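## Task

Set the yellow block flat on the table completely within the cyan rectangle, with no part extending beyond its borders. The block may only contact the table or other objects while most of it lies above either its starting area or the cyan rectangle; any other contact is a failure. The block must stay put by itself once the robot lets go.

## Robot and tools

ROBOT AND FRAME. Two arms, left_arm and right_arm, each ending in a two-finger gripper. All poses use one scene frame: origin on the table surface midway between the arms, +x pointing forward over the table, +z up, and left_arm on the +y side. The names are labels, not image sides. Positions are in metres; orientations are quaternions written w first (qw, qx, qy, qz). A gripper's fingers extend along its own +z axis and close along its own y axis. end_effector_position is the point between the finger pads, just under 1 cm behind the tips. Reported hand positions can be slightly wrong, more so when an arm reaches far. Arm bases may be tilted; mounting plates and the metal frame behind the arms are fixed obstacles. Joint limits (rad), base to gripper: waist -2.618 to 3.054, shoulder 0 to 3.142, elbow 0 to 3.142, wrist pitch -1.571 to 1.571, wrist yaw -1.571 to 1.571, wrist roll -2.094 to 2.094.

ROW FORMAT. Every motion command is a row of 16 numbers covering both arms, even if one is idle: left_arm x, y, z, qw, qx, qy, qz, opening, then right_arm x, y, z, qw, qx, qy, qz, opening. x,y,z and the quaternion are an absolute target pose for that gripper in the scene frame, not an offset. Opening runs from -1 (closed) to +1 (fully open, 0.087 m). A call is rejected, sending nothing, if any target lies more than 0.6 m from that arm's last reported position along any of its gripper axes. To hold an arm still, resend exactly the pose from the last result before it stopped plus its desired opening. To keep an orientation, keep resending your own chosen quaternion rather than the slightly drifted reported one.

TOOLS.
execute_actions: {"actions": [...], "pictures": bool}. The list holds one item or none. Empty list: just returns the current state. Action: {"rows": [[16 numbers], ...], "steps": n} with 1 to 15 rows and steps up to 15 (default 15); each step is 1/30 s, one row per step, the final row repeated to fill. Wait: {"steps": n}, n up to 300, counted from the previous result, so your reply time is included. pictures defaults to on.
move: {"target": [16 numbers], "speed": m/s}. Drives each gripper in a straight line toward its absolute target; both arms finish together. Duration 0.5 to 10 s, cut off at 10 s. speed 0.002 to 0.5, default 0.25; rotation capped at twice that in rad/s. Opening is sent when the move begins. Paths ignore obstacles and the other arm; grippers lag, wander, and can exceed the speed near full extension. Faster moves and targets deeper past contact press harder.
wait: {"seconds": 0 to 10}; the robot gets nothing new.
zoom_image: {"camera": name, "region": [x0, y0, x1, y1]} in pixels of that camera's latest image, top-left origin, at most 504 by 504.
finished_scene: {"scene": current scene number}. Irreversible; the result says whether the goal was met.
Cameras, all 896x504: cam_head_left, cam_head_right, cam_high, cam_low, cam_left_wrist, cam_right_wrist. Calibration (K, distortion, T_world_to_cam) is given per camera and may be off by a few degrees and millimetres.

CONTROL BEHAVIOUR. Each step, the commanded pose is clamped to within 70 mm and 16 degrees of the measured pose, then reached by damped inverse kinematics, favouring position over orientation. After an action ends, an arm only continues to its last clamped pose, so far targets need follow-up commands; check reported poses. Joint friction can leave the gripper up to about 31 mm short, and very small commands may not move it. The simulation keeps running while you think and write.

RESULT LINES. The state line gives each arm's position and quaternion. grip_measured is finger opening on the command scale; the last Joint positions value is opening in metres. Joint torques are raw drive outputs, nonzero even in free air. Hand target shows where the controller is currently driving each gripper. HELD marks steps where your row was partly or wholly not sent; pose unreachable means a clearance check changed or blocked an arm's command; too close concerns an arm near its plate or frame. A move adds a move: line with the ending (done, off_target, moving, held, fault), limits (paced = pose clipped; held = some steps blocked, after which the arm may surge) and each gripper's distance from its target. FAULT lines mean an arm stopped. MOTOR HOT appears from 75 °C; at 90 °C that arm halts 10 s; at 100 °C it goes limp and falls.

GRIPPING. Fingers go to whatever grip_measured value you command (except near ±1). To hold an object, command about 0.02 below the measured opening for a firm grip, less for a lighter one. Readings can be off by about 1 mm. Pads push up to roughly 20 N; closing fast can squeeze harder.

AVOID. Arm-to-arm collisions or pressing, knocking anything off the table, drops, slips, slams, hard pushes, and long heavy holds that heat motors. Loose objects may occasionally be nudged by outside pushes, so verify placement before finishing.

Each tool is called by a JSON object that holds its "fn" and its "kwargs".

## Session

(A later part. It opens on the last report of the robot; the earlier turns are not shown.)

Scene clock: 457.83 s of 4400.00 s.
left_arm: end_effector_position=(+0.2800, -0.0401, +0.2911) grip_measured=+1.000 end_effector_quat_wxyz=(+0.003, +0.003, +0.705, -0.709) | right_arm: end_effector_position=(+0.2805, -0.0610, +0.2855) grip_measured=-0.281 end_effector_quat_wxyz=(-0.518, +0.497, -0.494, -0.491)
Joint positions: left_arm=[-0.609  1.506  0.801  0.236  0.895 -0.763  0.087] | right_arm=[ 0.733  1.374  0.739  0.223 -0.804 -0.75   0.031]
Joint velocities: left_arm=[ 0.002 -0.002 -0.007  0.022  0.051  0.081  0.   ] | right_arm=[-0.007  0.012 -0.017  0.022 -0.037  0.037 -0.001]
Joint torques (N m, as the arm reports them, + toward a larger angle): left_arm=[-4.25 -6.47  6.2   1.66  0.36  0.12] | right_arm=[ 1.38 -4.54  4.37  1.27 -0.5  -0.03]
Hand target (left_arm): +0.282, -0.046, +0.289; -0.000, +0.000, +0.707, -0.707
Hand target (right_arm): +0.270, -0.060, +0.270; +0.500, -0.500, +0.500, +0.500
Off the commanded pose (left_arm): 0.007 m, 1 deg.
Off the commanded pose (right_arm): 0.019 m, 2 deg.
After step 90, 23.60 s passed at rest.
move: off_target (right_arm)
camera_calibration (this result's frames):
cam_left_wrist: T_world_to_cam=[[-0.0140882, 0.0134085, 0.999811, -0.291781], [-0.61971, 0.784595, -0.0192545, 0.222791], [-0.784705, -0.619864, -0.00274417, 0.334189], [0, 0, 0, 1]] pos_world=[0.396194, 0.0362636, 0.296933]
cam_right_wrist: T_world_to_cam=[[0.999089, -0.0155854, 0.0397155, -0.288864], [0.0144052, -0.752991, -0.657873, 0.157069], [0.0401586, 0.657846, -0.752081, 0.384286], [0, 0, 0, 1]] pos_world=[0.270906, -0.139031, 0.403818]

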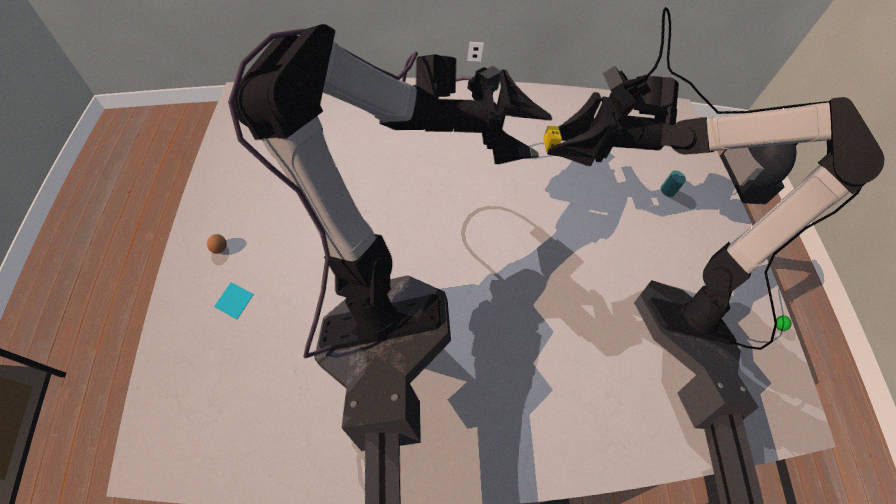

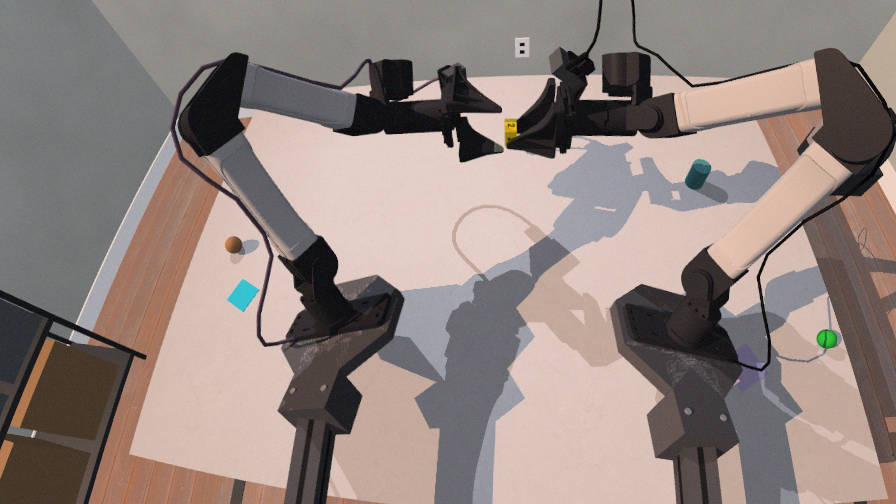

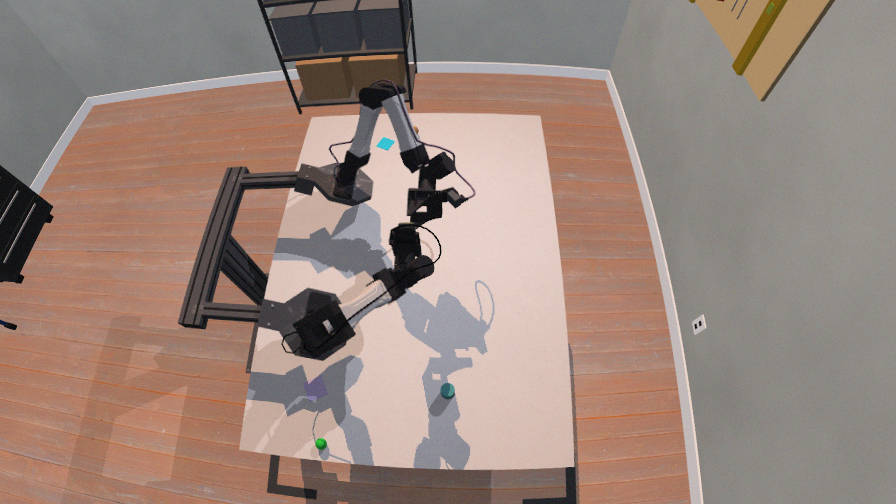

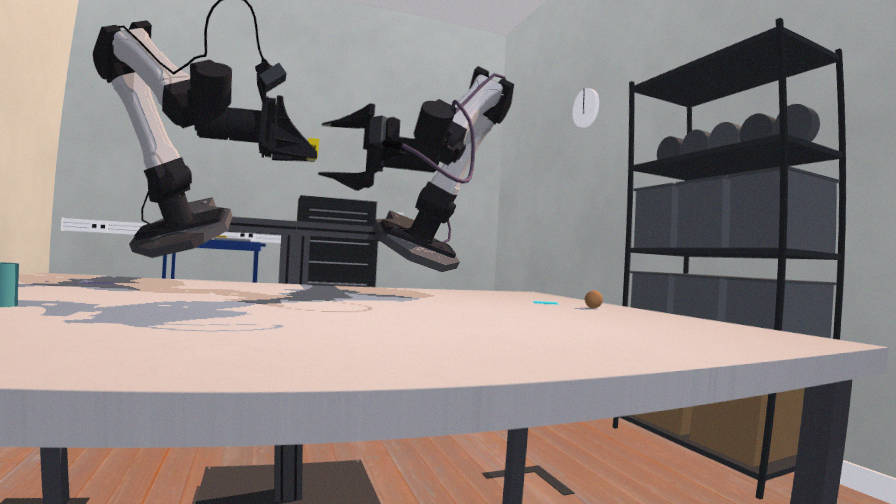

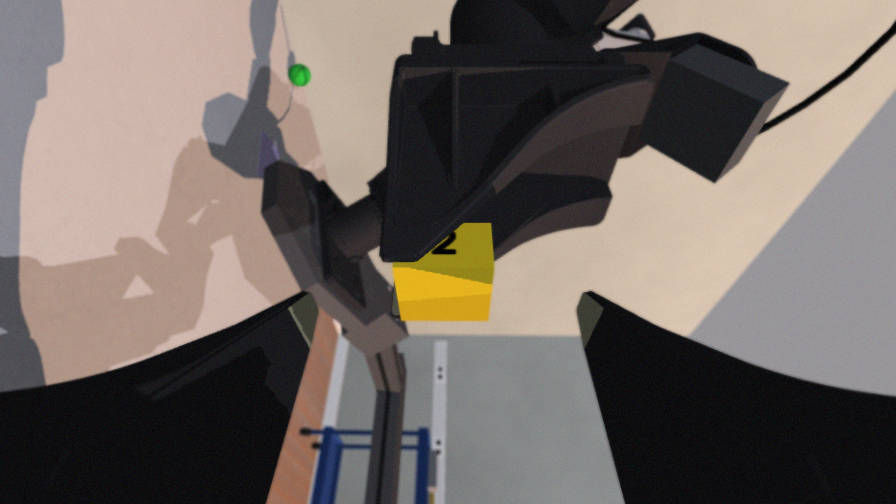

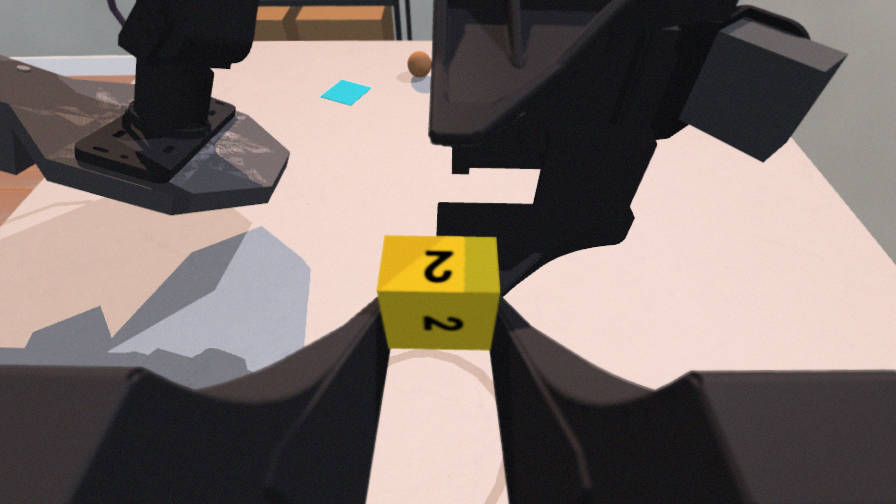

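{"fn": "move", "kwargs": {"target": [0.282,-0.059,0.289,0,0,0.707,-0.707,1,0.27,-0.06,0.27,0.5,-0.5,0.5,0.5,-0.305], "speed": 0.02}}

Scene clock: 483.57 s of 4400.00 s.
left_arm: end_effector_position=(+0.2804, -0.0528, +0.2913) grip_measured=+1.000 end_effector_quat_wxyz=(+0.004, +0.003, +0.705, -0.709) | right_arm: end_effector_position=(+0.2805, -0.0610, +0.2855) grip_measured=-0.281 end_effector_quat_wxyz=(-0.518, +0.497, -0.494, -0.491)
Joint positions: left_arm=[-0.641  1.542  0.814  0.275  0.865 -0.786  0.087] | right_arm=[ 0.733  1.374  0.739  0.223 -0.804 -0.75   0.031]
Joint velocities: left_arm=[ 0.007  0.012  0.002 -0.007 -0.051 -0.022  0.   ] | right_arm=[-0.017 -0.012  0.002 -0.007  0.007 -0.037 -0.001]
Joint torques (N m, as the arm reports them, + toward a larger angle): left_arm=[-4.37 -6.58  6.2   1.72  0.32  0.11] | right_arm=[ 1.38 -4.54  4.37  1.27 -0.5  -0.03]
Hand target (left_arm): +0.282, -0.059, +0.289; +0.000, +0.000, +0.707, -0.707
Hand target (right_arm): +0.270, -0.060, +0.270; +0.500, -0.500, +0.500, +0.500
Off the commanded pose (left_arm): 0.007 m, 1 deg.
Off the commanded pose (right_arm): 0.019 m, 2 deg.
After step 90, 21.43 s passed at rest.
move: off_target (right_arm)
camera_calibration (this result's frames):
cam_left_wrist: T_world_to_cam=[[-0.0146717, 0.0132222, 0.999805, -0.291591], [-0.619921, 0.784423, -0.0194709, 0.233092], [-0.784527, -0.620086, -0.00331209, 0.326743], [0, 0, 0, 1]] pos_world=[0.396559, 0.0236217, 0.297155]
cam_right_wrist: T_world_to_cam=[[0.999089, -0.0155854, 0.0397155, -0.288864], [0.0144052, -0.752991, -0.657873, 0.157069], [0.0401586, 0.657846, -0.752081, 0.384286], [0, 0, 0, 1]] pos_world=[0.270906, -0.139031, 0.403818]

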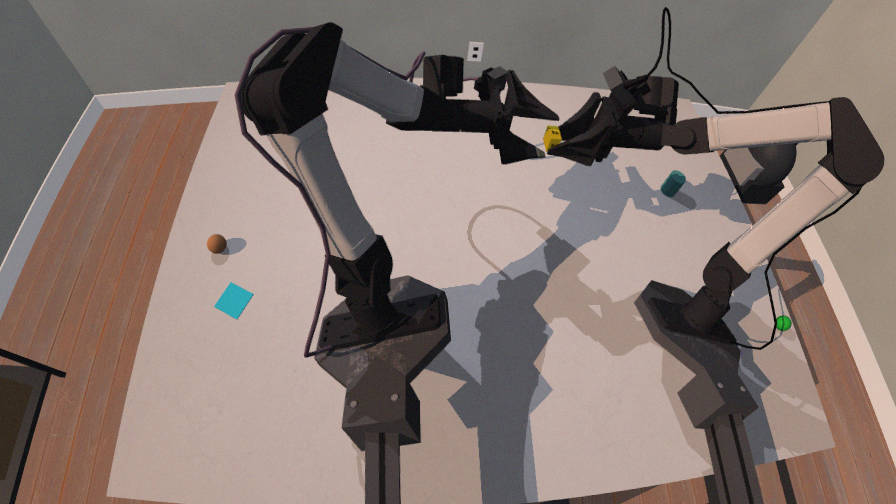

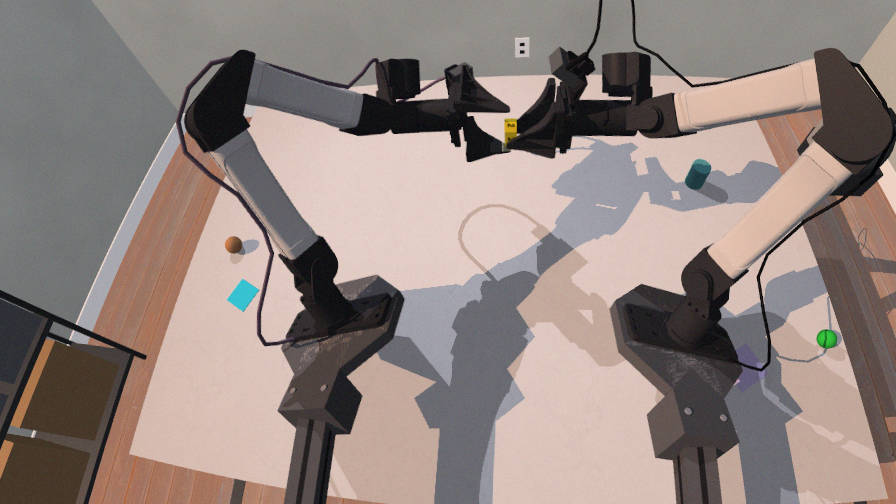

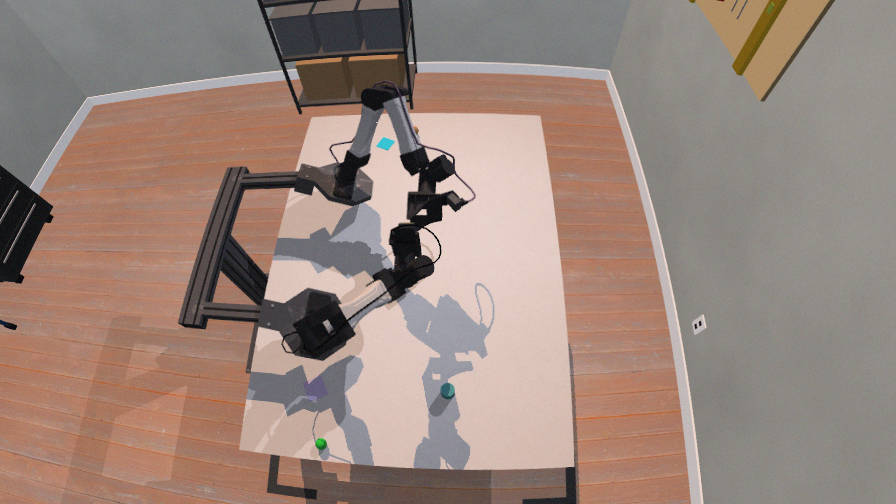

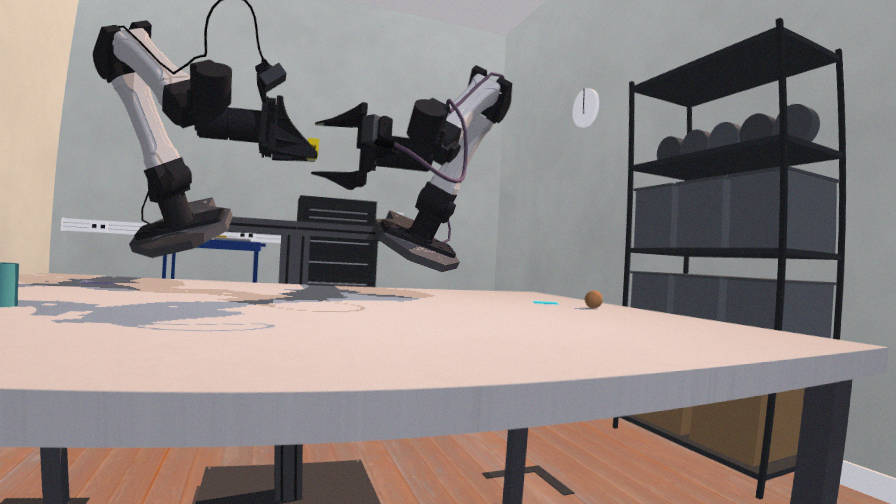

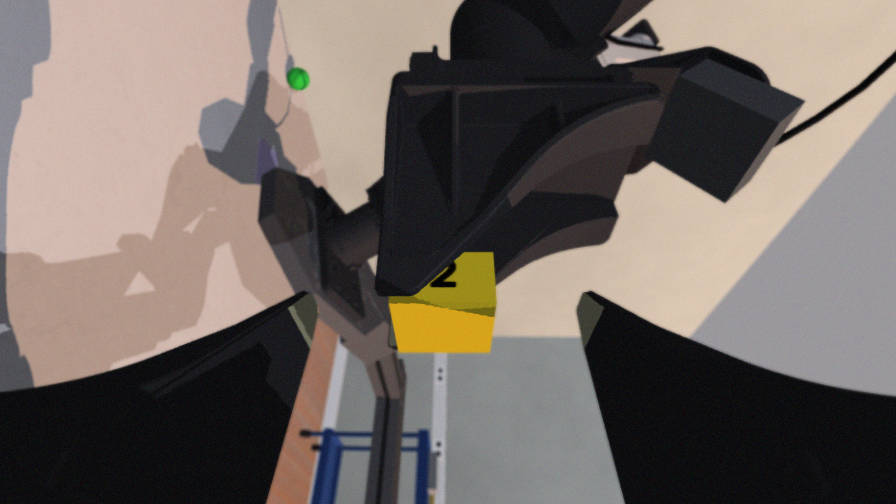

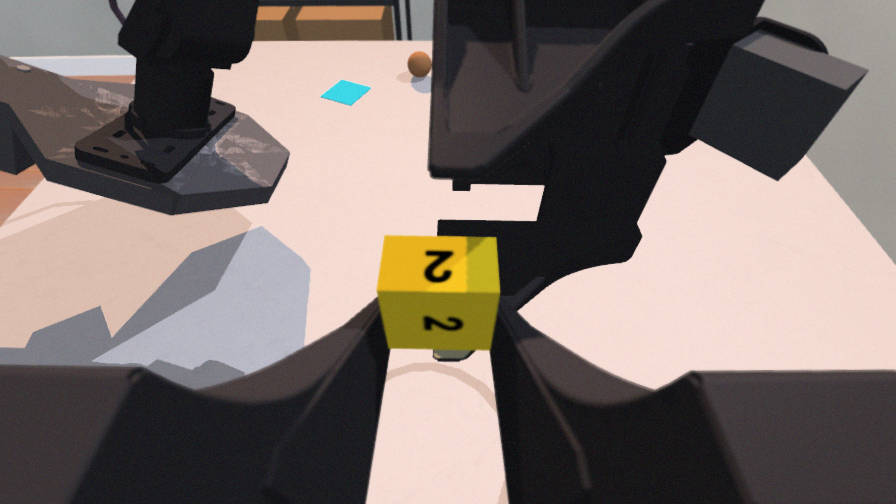

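{"fn": "move", "kwargs": {"target": [0.277,-0.063,0.289,0,0,0.707,-0.707,0.2,0.27,-0.06,0.27,0.5,-0.5,0.5,0.5,-0.305], "speed": 0.02}}

Scene clock: 509.87 s of 4400.00 s.
left_arm: end_effector_position=(+0.2805, -0.0571, +0.2959) grip_measured=+0.200 end_effector_quat_wxyz=(+0.011, +0.005, +0.702, -0.712) | right_arm: end_effector_position=(+0.2805, -0.0610, +0.2855) grip_measured=-0.281 end_effector_quat_wxyz=(-0.518, +0.497, -0.494, -0.491)
Joint positions: left_arm=[-0.659  1.542  0.814  0.3    0.849 -0.797  0.052] | right_arm=[ 0.733  1.374  0.739  0.223 -0.804 -0.75   0.031]
Joint velocities: left_arm=[-0.002 -0.007 -0.007  0.022  0.037 -0.051 -0.001] | right_arm=[-0.007 -0.002  0.002 -0.022 -0.051 -0.007  0.001]
Joint torques (N m, as the arm reports them, + toward a larger angle): left_arm=[-4.41 -6.56  5.04  1.73  0.34  0.11] | right_arm=[ 1.38 -4.56  4.38  1.27 -0.5  -0.03]
Hand target (left_arm): +0.277, -0.063, +0.289; -0.000, +0.000, +0.707, -0.707
Hand target (right_arm): +0.270, -0.060, +0.270; +0.500, -0.500, +0.500, +0.500
Off the commanded pose (left_arm): 0.010 m, 2 deg.
Off the commanded pose (right_arm): 0.019 m, 2 deg.
After step 90, 22.00 s passed at rest.
move: off_target (right_arm)
camera_calibration (this result's frames):
cam_left_wrist: T_world_to_cam=[[-0.0265621, 0.0205575, 0.999436, -0.292269], [-0.625509, 0.779533, -0.0326585, 0.241783], [-0.779765, -0.626023, -0.00784711, 0.323845], [0, 0, 0, 1]] pos_world=[0.395997, 0.0202647, 0.302542]
cam_right_wrist: T_world_to_cam=[[0.999089, -0.0155854, 0.0397155, -0.288864], [0.0144052, -0.752991, -0.657873, 0.157069], [0.0401586, 0.657846, -0.752081, 0.384286], [0, 0, 0, 1]] pos_world=[0.270906, -0.139031, 0.403818]

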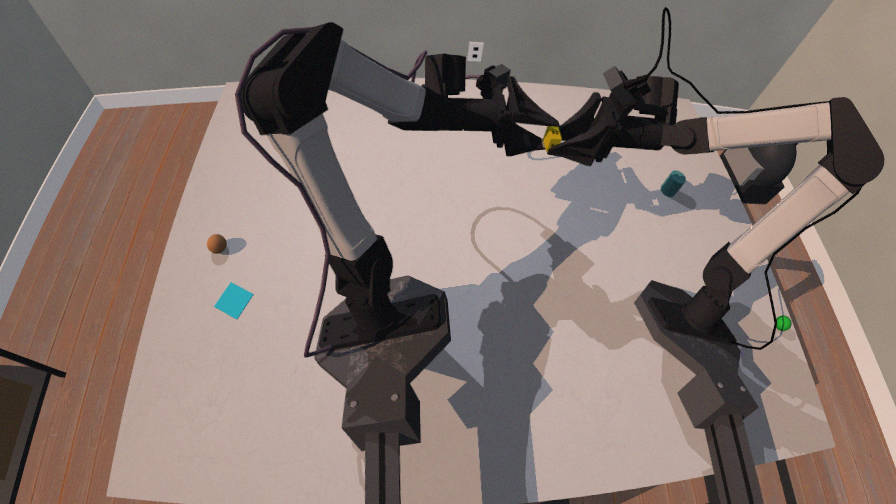

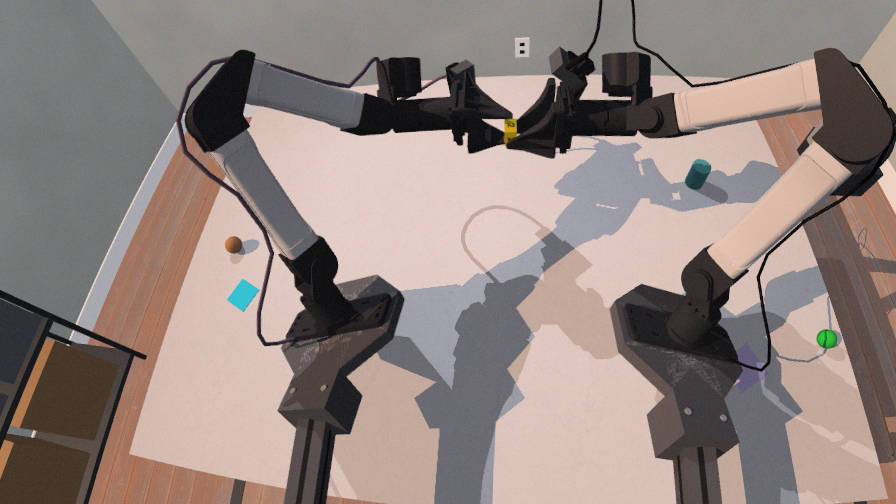

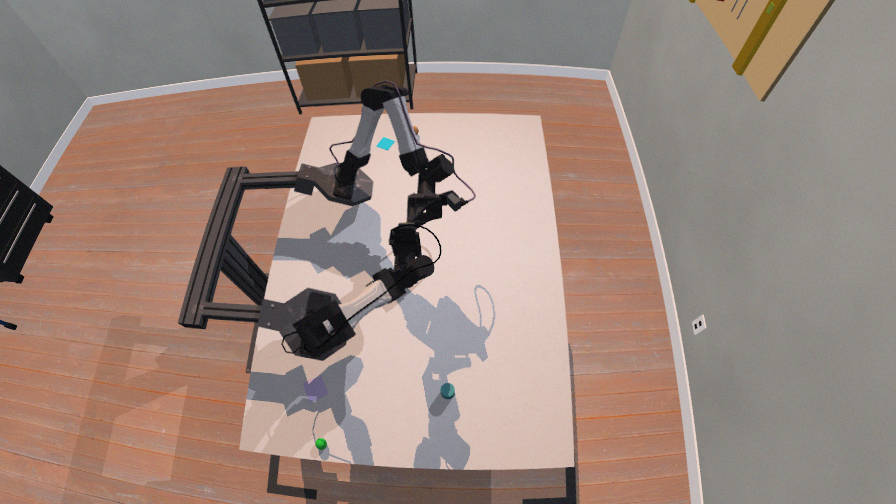

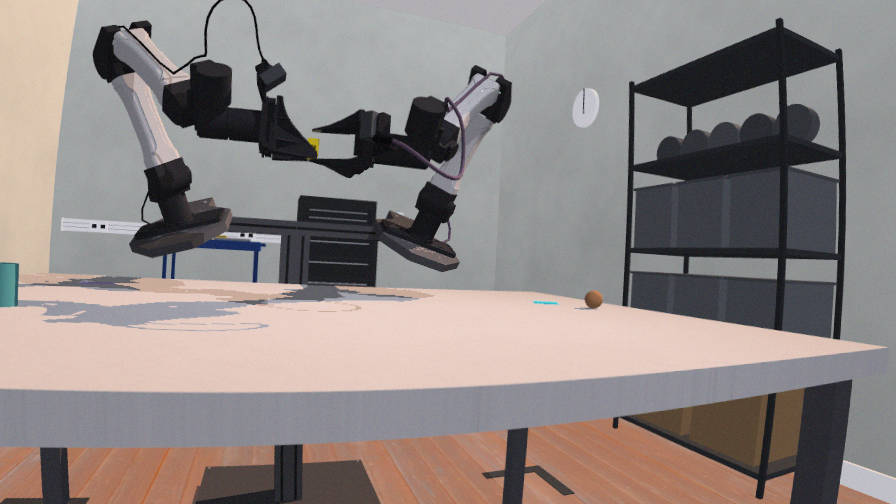

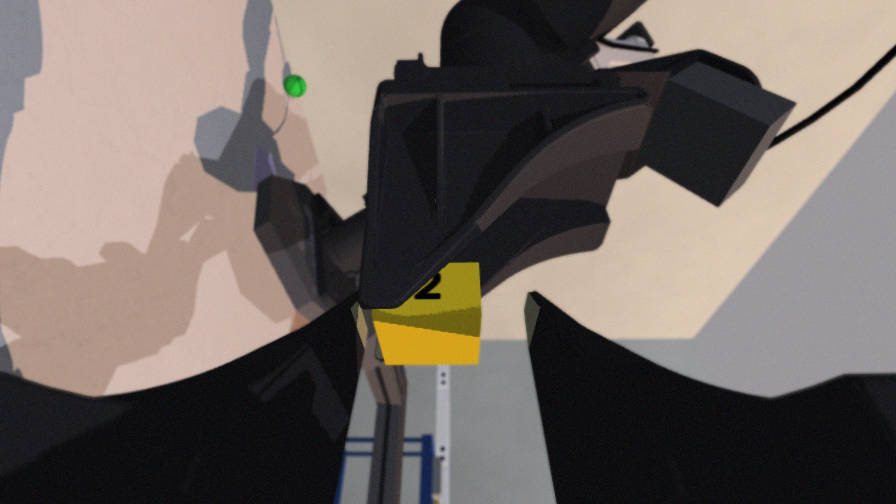

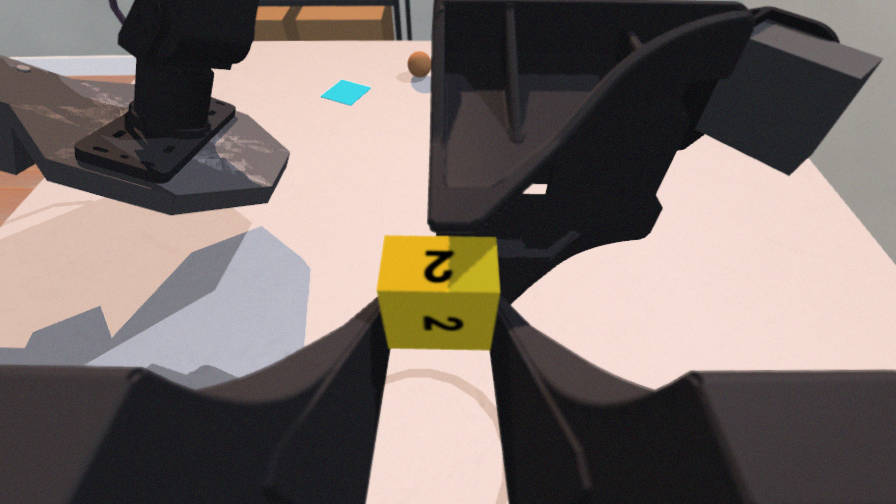

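{"fn": "move", "kwargs": {"target": [0.277,-0.063,0.281,0,0,0.707,-0.707,0.2,0.27,-0.06,0.27,0.5,-0.5,0.5,0.5,-0.305], "speed": 0.02}}

Scene clock: 523.07 s of 4400.00 s.
left_arm: end_effector_position=(+0.2816, -0.0603, +0.2915) grip_measured=+0.200 end_effector_quat_wxyz=(+0.012, +0.004, +0.702, -0.712) | right_arm: end_effector_position=(+0.2805, -0.0610, +0.2854) grip_measured=-0.281 end_effector_quat_wxyz=(-0.518, +0.497, -0.494, -0.491)
Joint positions: left_arm=[-0.659  1.563  0.814  0.324  0.848 -0.798  0.052] | right_arm=[ 0.733  1.374  0.739  0.223 -0.804 -0.75   0.031]
Joint velocities: left_arm=[ 0.012  0.002 -0.012  0.007  0.037 -0.037 -0.   ] | right_arm=[ 0.007 -0.012 -0.002 -0.022 -0.022 -0.007  0.   ]
Joint torques (N m, as the arm reports them, + toward a larger angle): left_arm=[-3.44 -6.77  4.2   1.74  0.43  0.17] | right_arm=[ 1.38 -4.57  4.37  1.28 -0.5  -0.03]
Hand target (left_arm): +0.277, -0.063, +0.281; +0.000, +0.000, +0.707, -0.707
Hand target (right_arm): +0.270, -0.060, +0.270; +0.500, -0.500, +0.500, +0.500
Off the commanded pose (left_arm): 0.012 m, 2 deg.
Off the commanded pose (right_arm): 0.019 m, 2 deg.
After step 90, 8.90 s passed at rest.
move: off_target (left_arm, right_arm)
camera_calibration (this result's frames):
cam_left_wrist: T_world_to_cam=[[-0.0278212, 0.0209993, 0.999392, -0.287443], [-0.627071, 0.778228, -0.0338086, 0.24555], [-0.778465, -0.627631, -0.00848312, 0.322352], [0, 0, 0, 1]] pos_world=[0.39692, 0.01726, 0.298305]
cam_right_wrist: T_world_to_cam=[[0.999103, -0.015398, 0.0394428, -0.288716], [0.0143593, -0.753115, -0.657732, 0.156994], [0.0398327, 0.657709, -0.752218, 0.384371], [0, 0, 0, 1]] pos_world=[0.270892, -0.139016, 0.403779]

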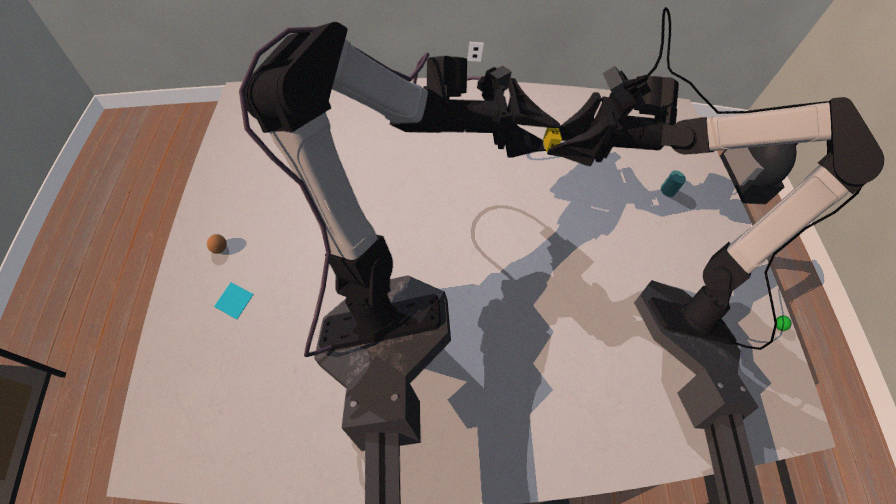

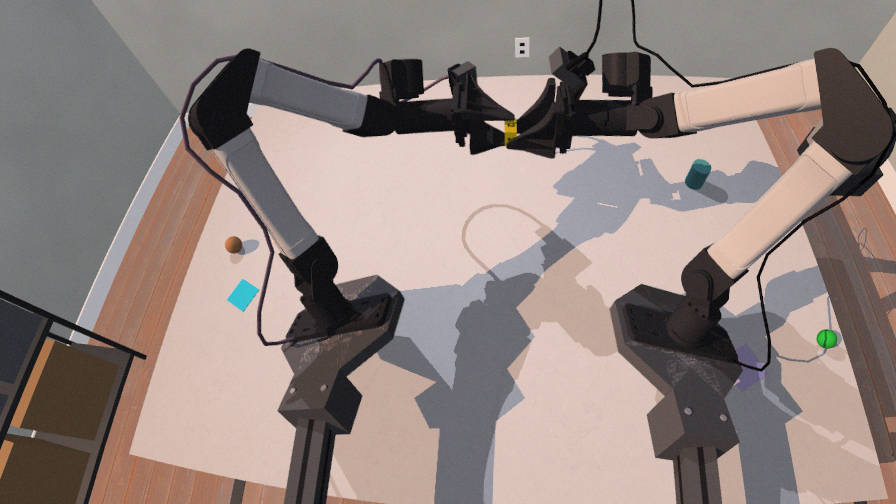

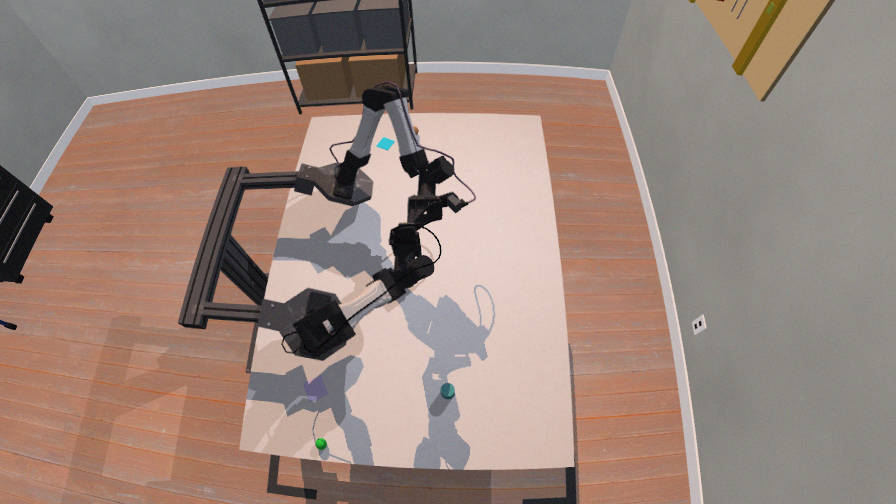

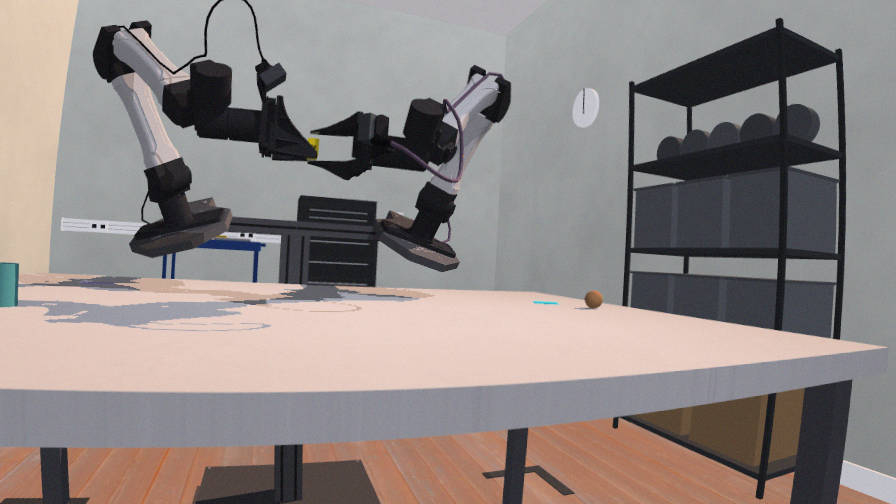

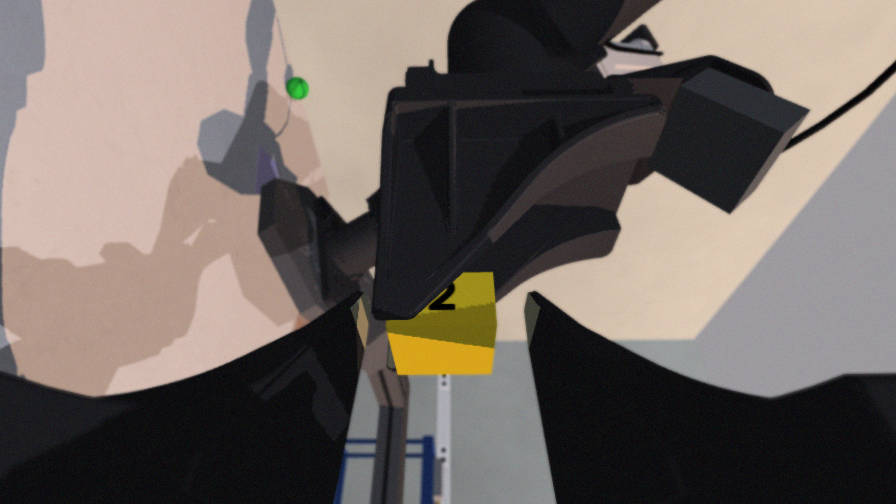

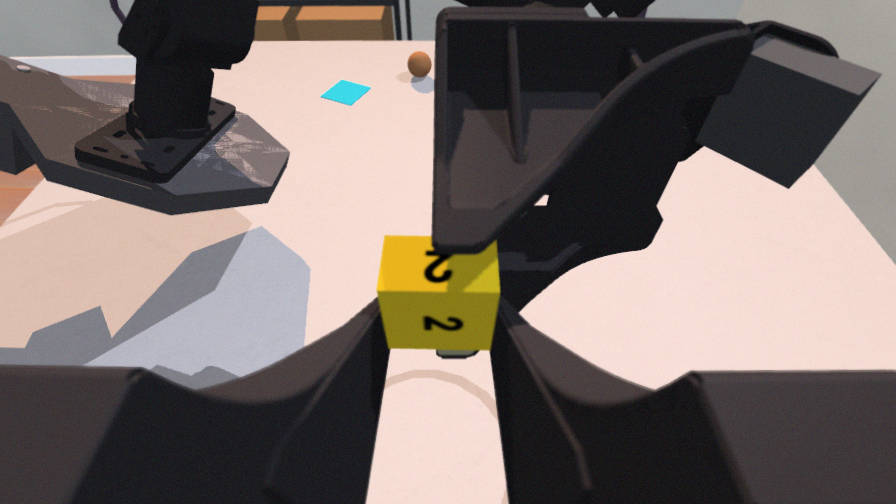

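{"fn": "move", "kwargs": {"target": [0.275,-0.056,0.281,0,0,0.707,-0.707,-0.15,0.27,-0.06,0.27,0.5,-0.5,0.5,0.5,-0.305], "speed": 0.02}}

Scene clock: 533.70 s of 4400.00 s.
left_arm: end_effector_position=(+0.2775, -0.0599, +0.2886) grip_measured=-0.150 end_effector_quat_wxyz=(+0.006, +0.004, +0.703, -0.711) | right_arm: end_effector_position=(+0.2797, -0.0608, +0.2860) grip_measured=-0.281 end_effector_quat_wxyz=(-0.518, +0.497, -0.492, -0.493)
Joint positions: left_arm=[-0.659  1.563  0.803  0.323  0.851 -0.797  0.037] | right_arm=[ 0.733  1.374  0.739  0.223 -0.809 -0.751  0.031]
Joint velocities: left_arm=[-0.002 -0.012  0.002 -0.022 -0.022 -0.154 -0.   ] | right_arm=[-0.007  0.042 -0.027  0.037  0.022 -0.051 -0.001]
Joint torques (N m, as the arm reports them, + toward a larger angle): left_arm=[-2.24 -8.76  3.78  1.6   0.53  0.24] | right_arm=[ 1.38 -4.56  4.37  1.27 -0.45 -0.04]
Hand target (left_arm): +0.275, -0.056, +0.281; -0.000, +0.000, +0.707, -0.707
Hand target (right_arm): +0.270, -0.060, +0.270; +0.500, -0.500, +0.500, +0.500
Off the commanded pose (left_arm): 0.009 m, 1 deg.
Off the commanded pose (right_arm): 0.019 m, 2 deg.
After step 90, 6.33 s passed at rest.
move: off_target (right_arm)
camera_calibration (this result's frames):
cam_left_wrist: T_world_to_cam=[[-0.0194337, 0.0172781, 0.999662, -0.287255], [-0.621056, 0.783348, -0.0256129, 0.238841], [-0.783525, -0.621343, -0.00449267, 0.320055], [0, 0, 0, 1]] pos_world=[0.393523, 0.0167321, 0.294714]
cam_right_wrist: T_world_to_cam=[[0.999151, -0.0110728, 0.0396733, -0.287758], [0.0179038, -0.750688, -0.660414, 0.157449], [0.0370949, 0.660564, -0.749853, 0.38502], [0, 0, 0, 1]] pos_world=[0.270413, -0.139321, 0.404107]

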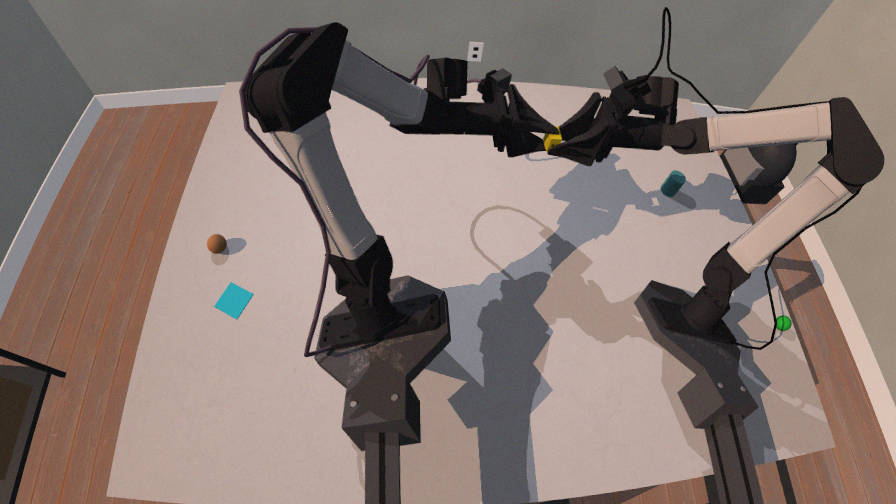

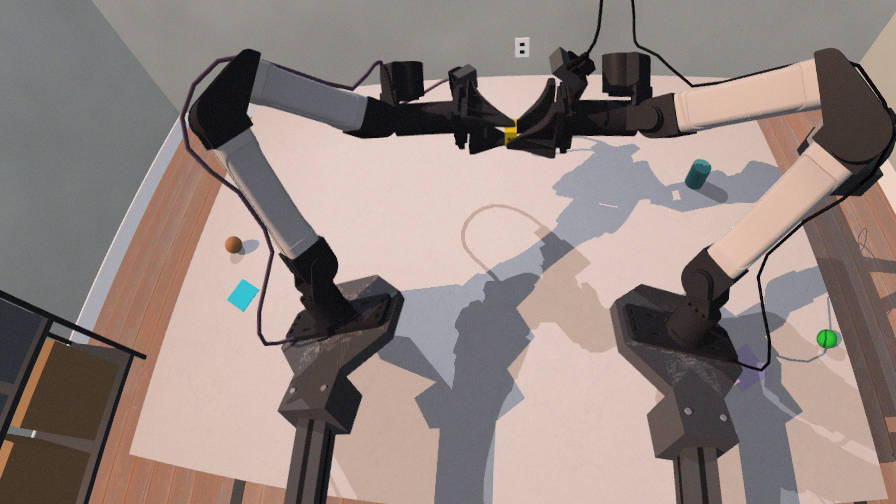

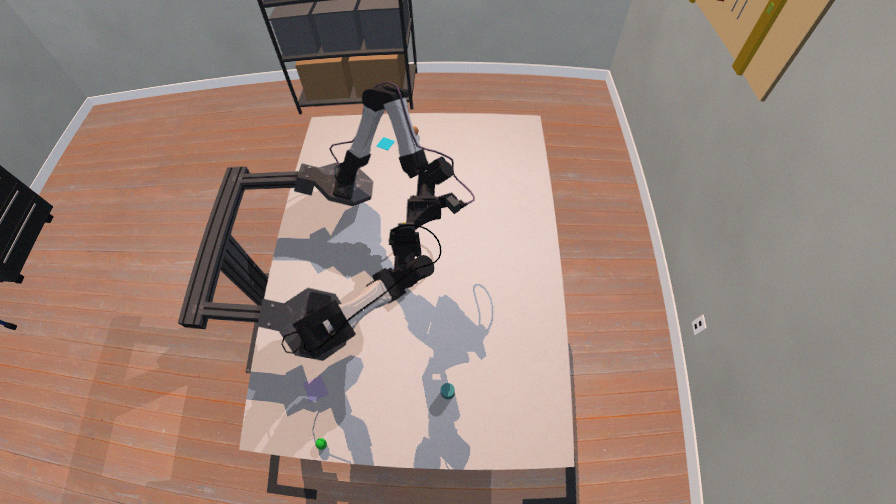

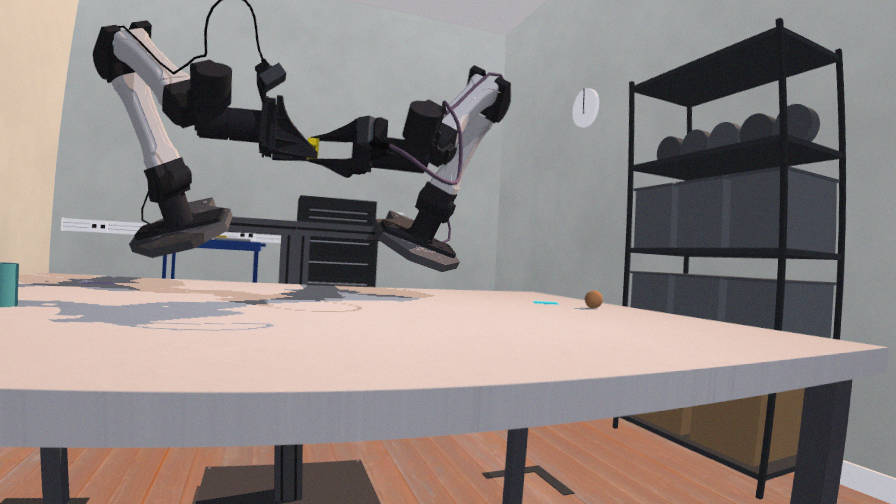

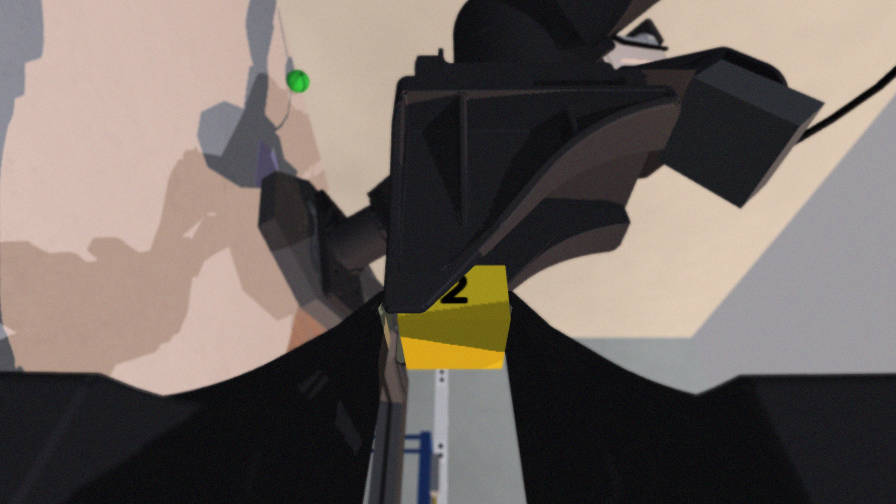

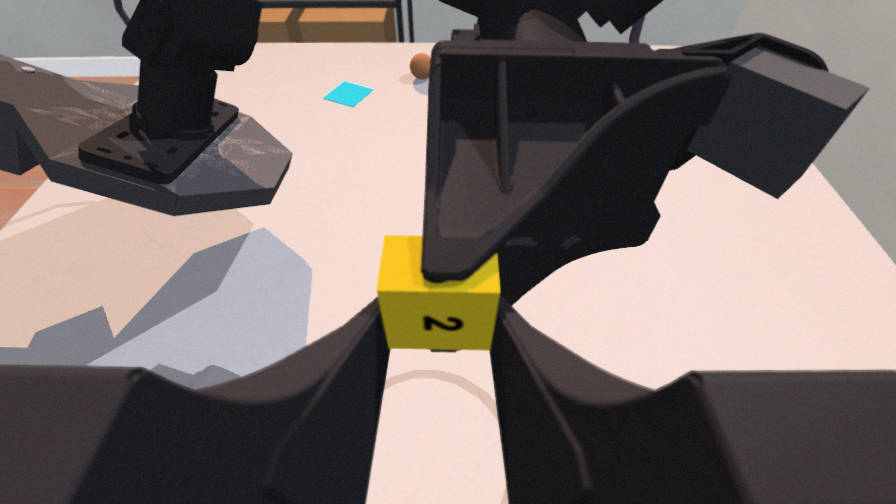

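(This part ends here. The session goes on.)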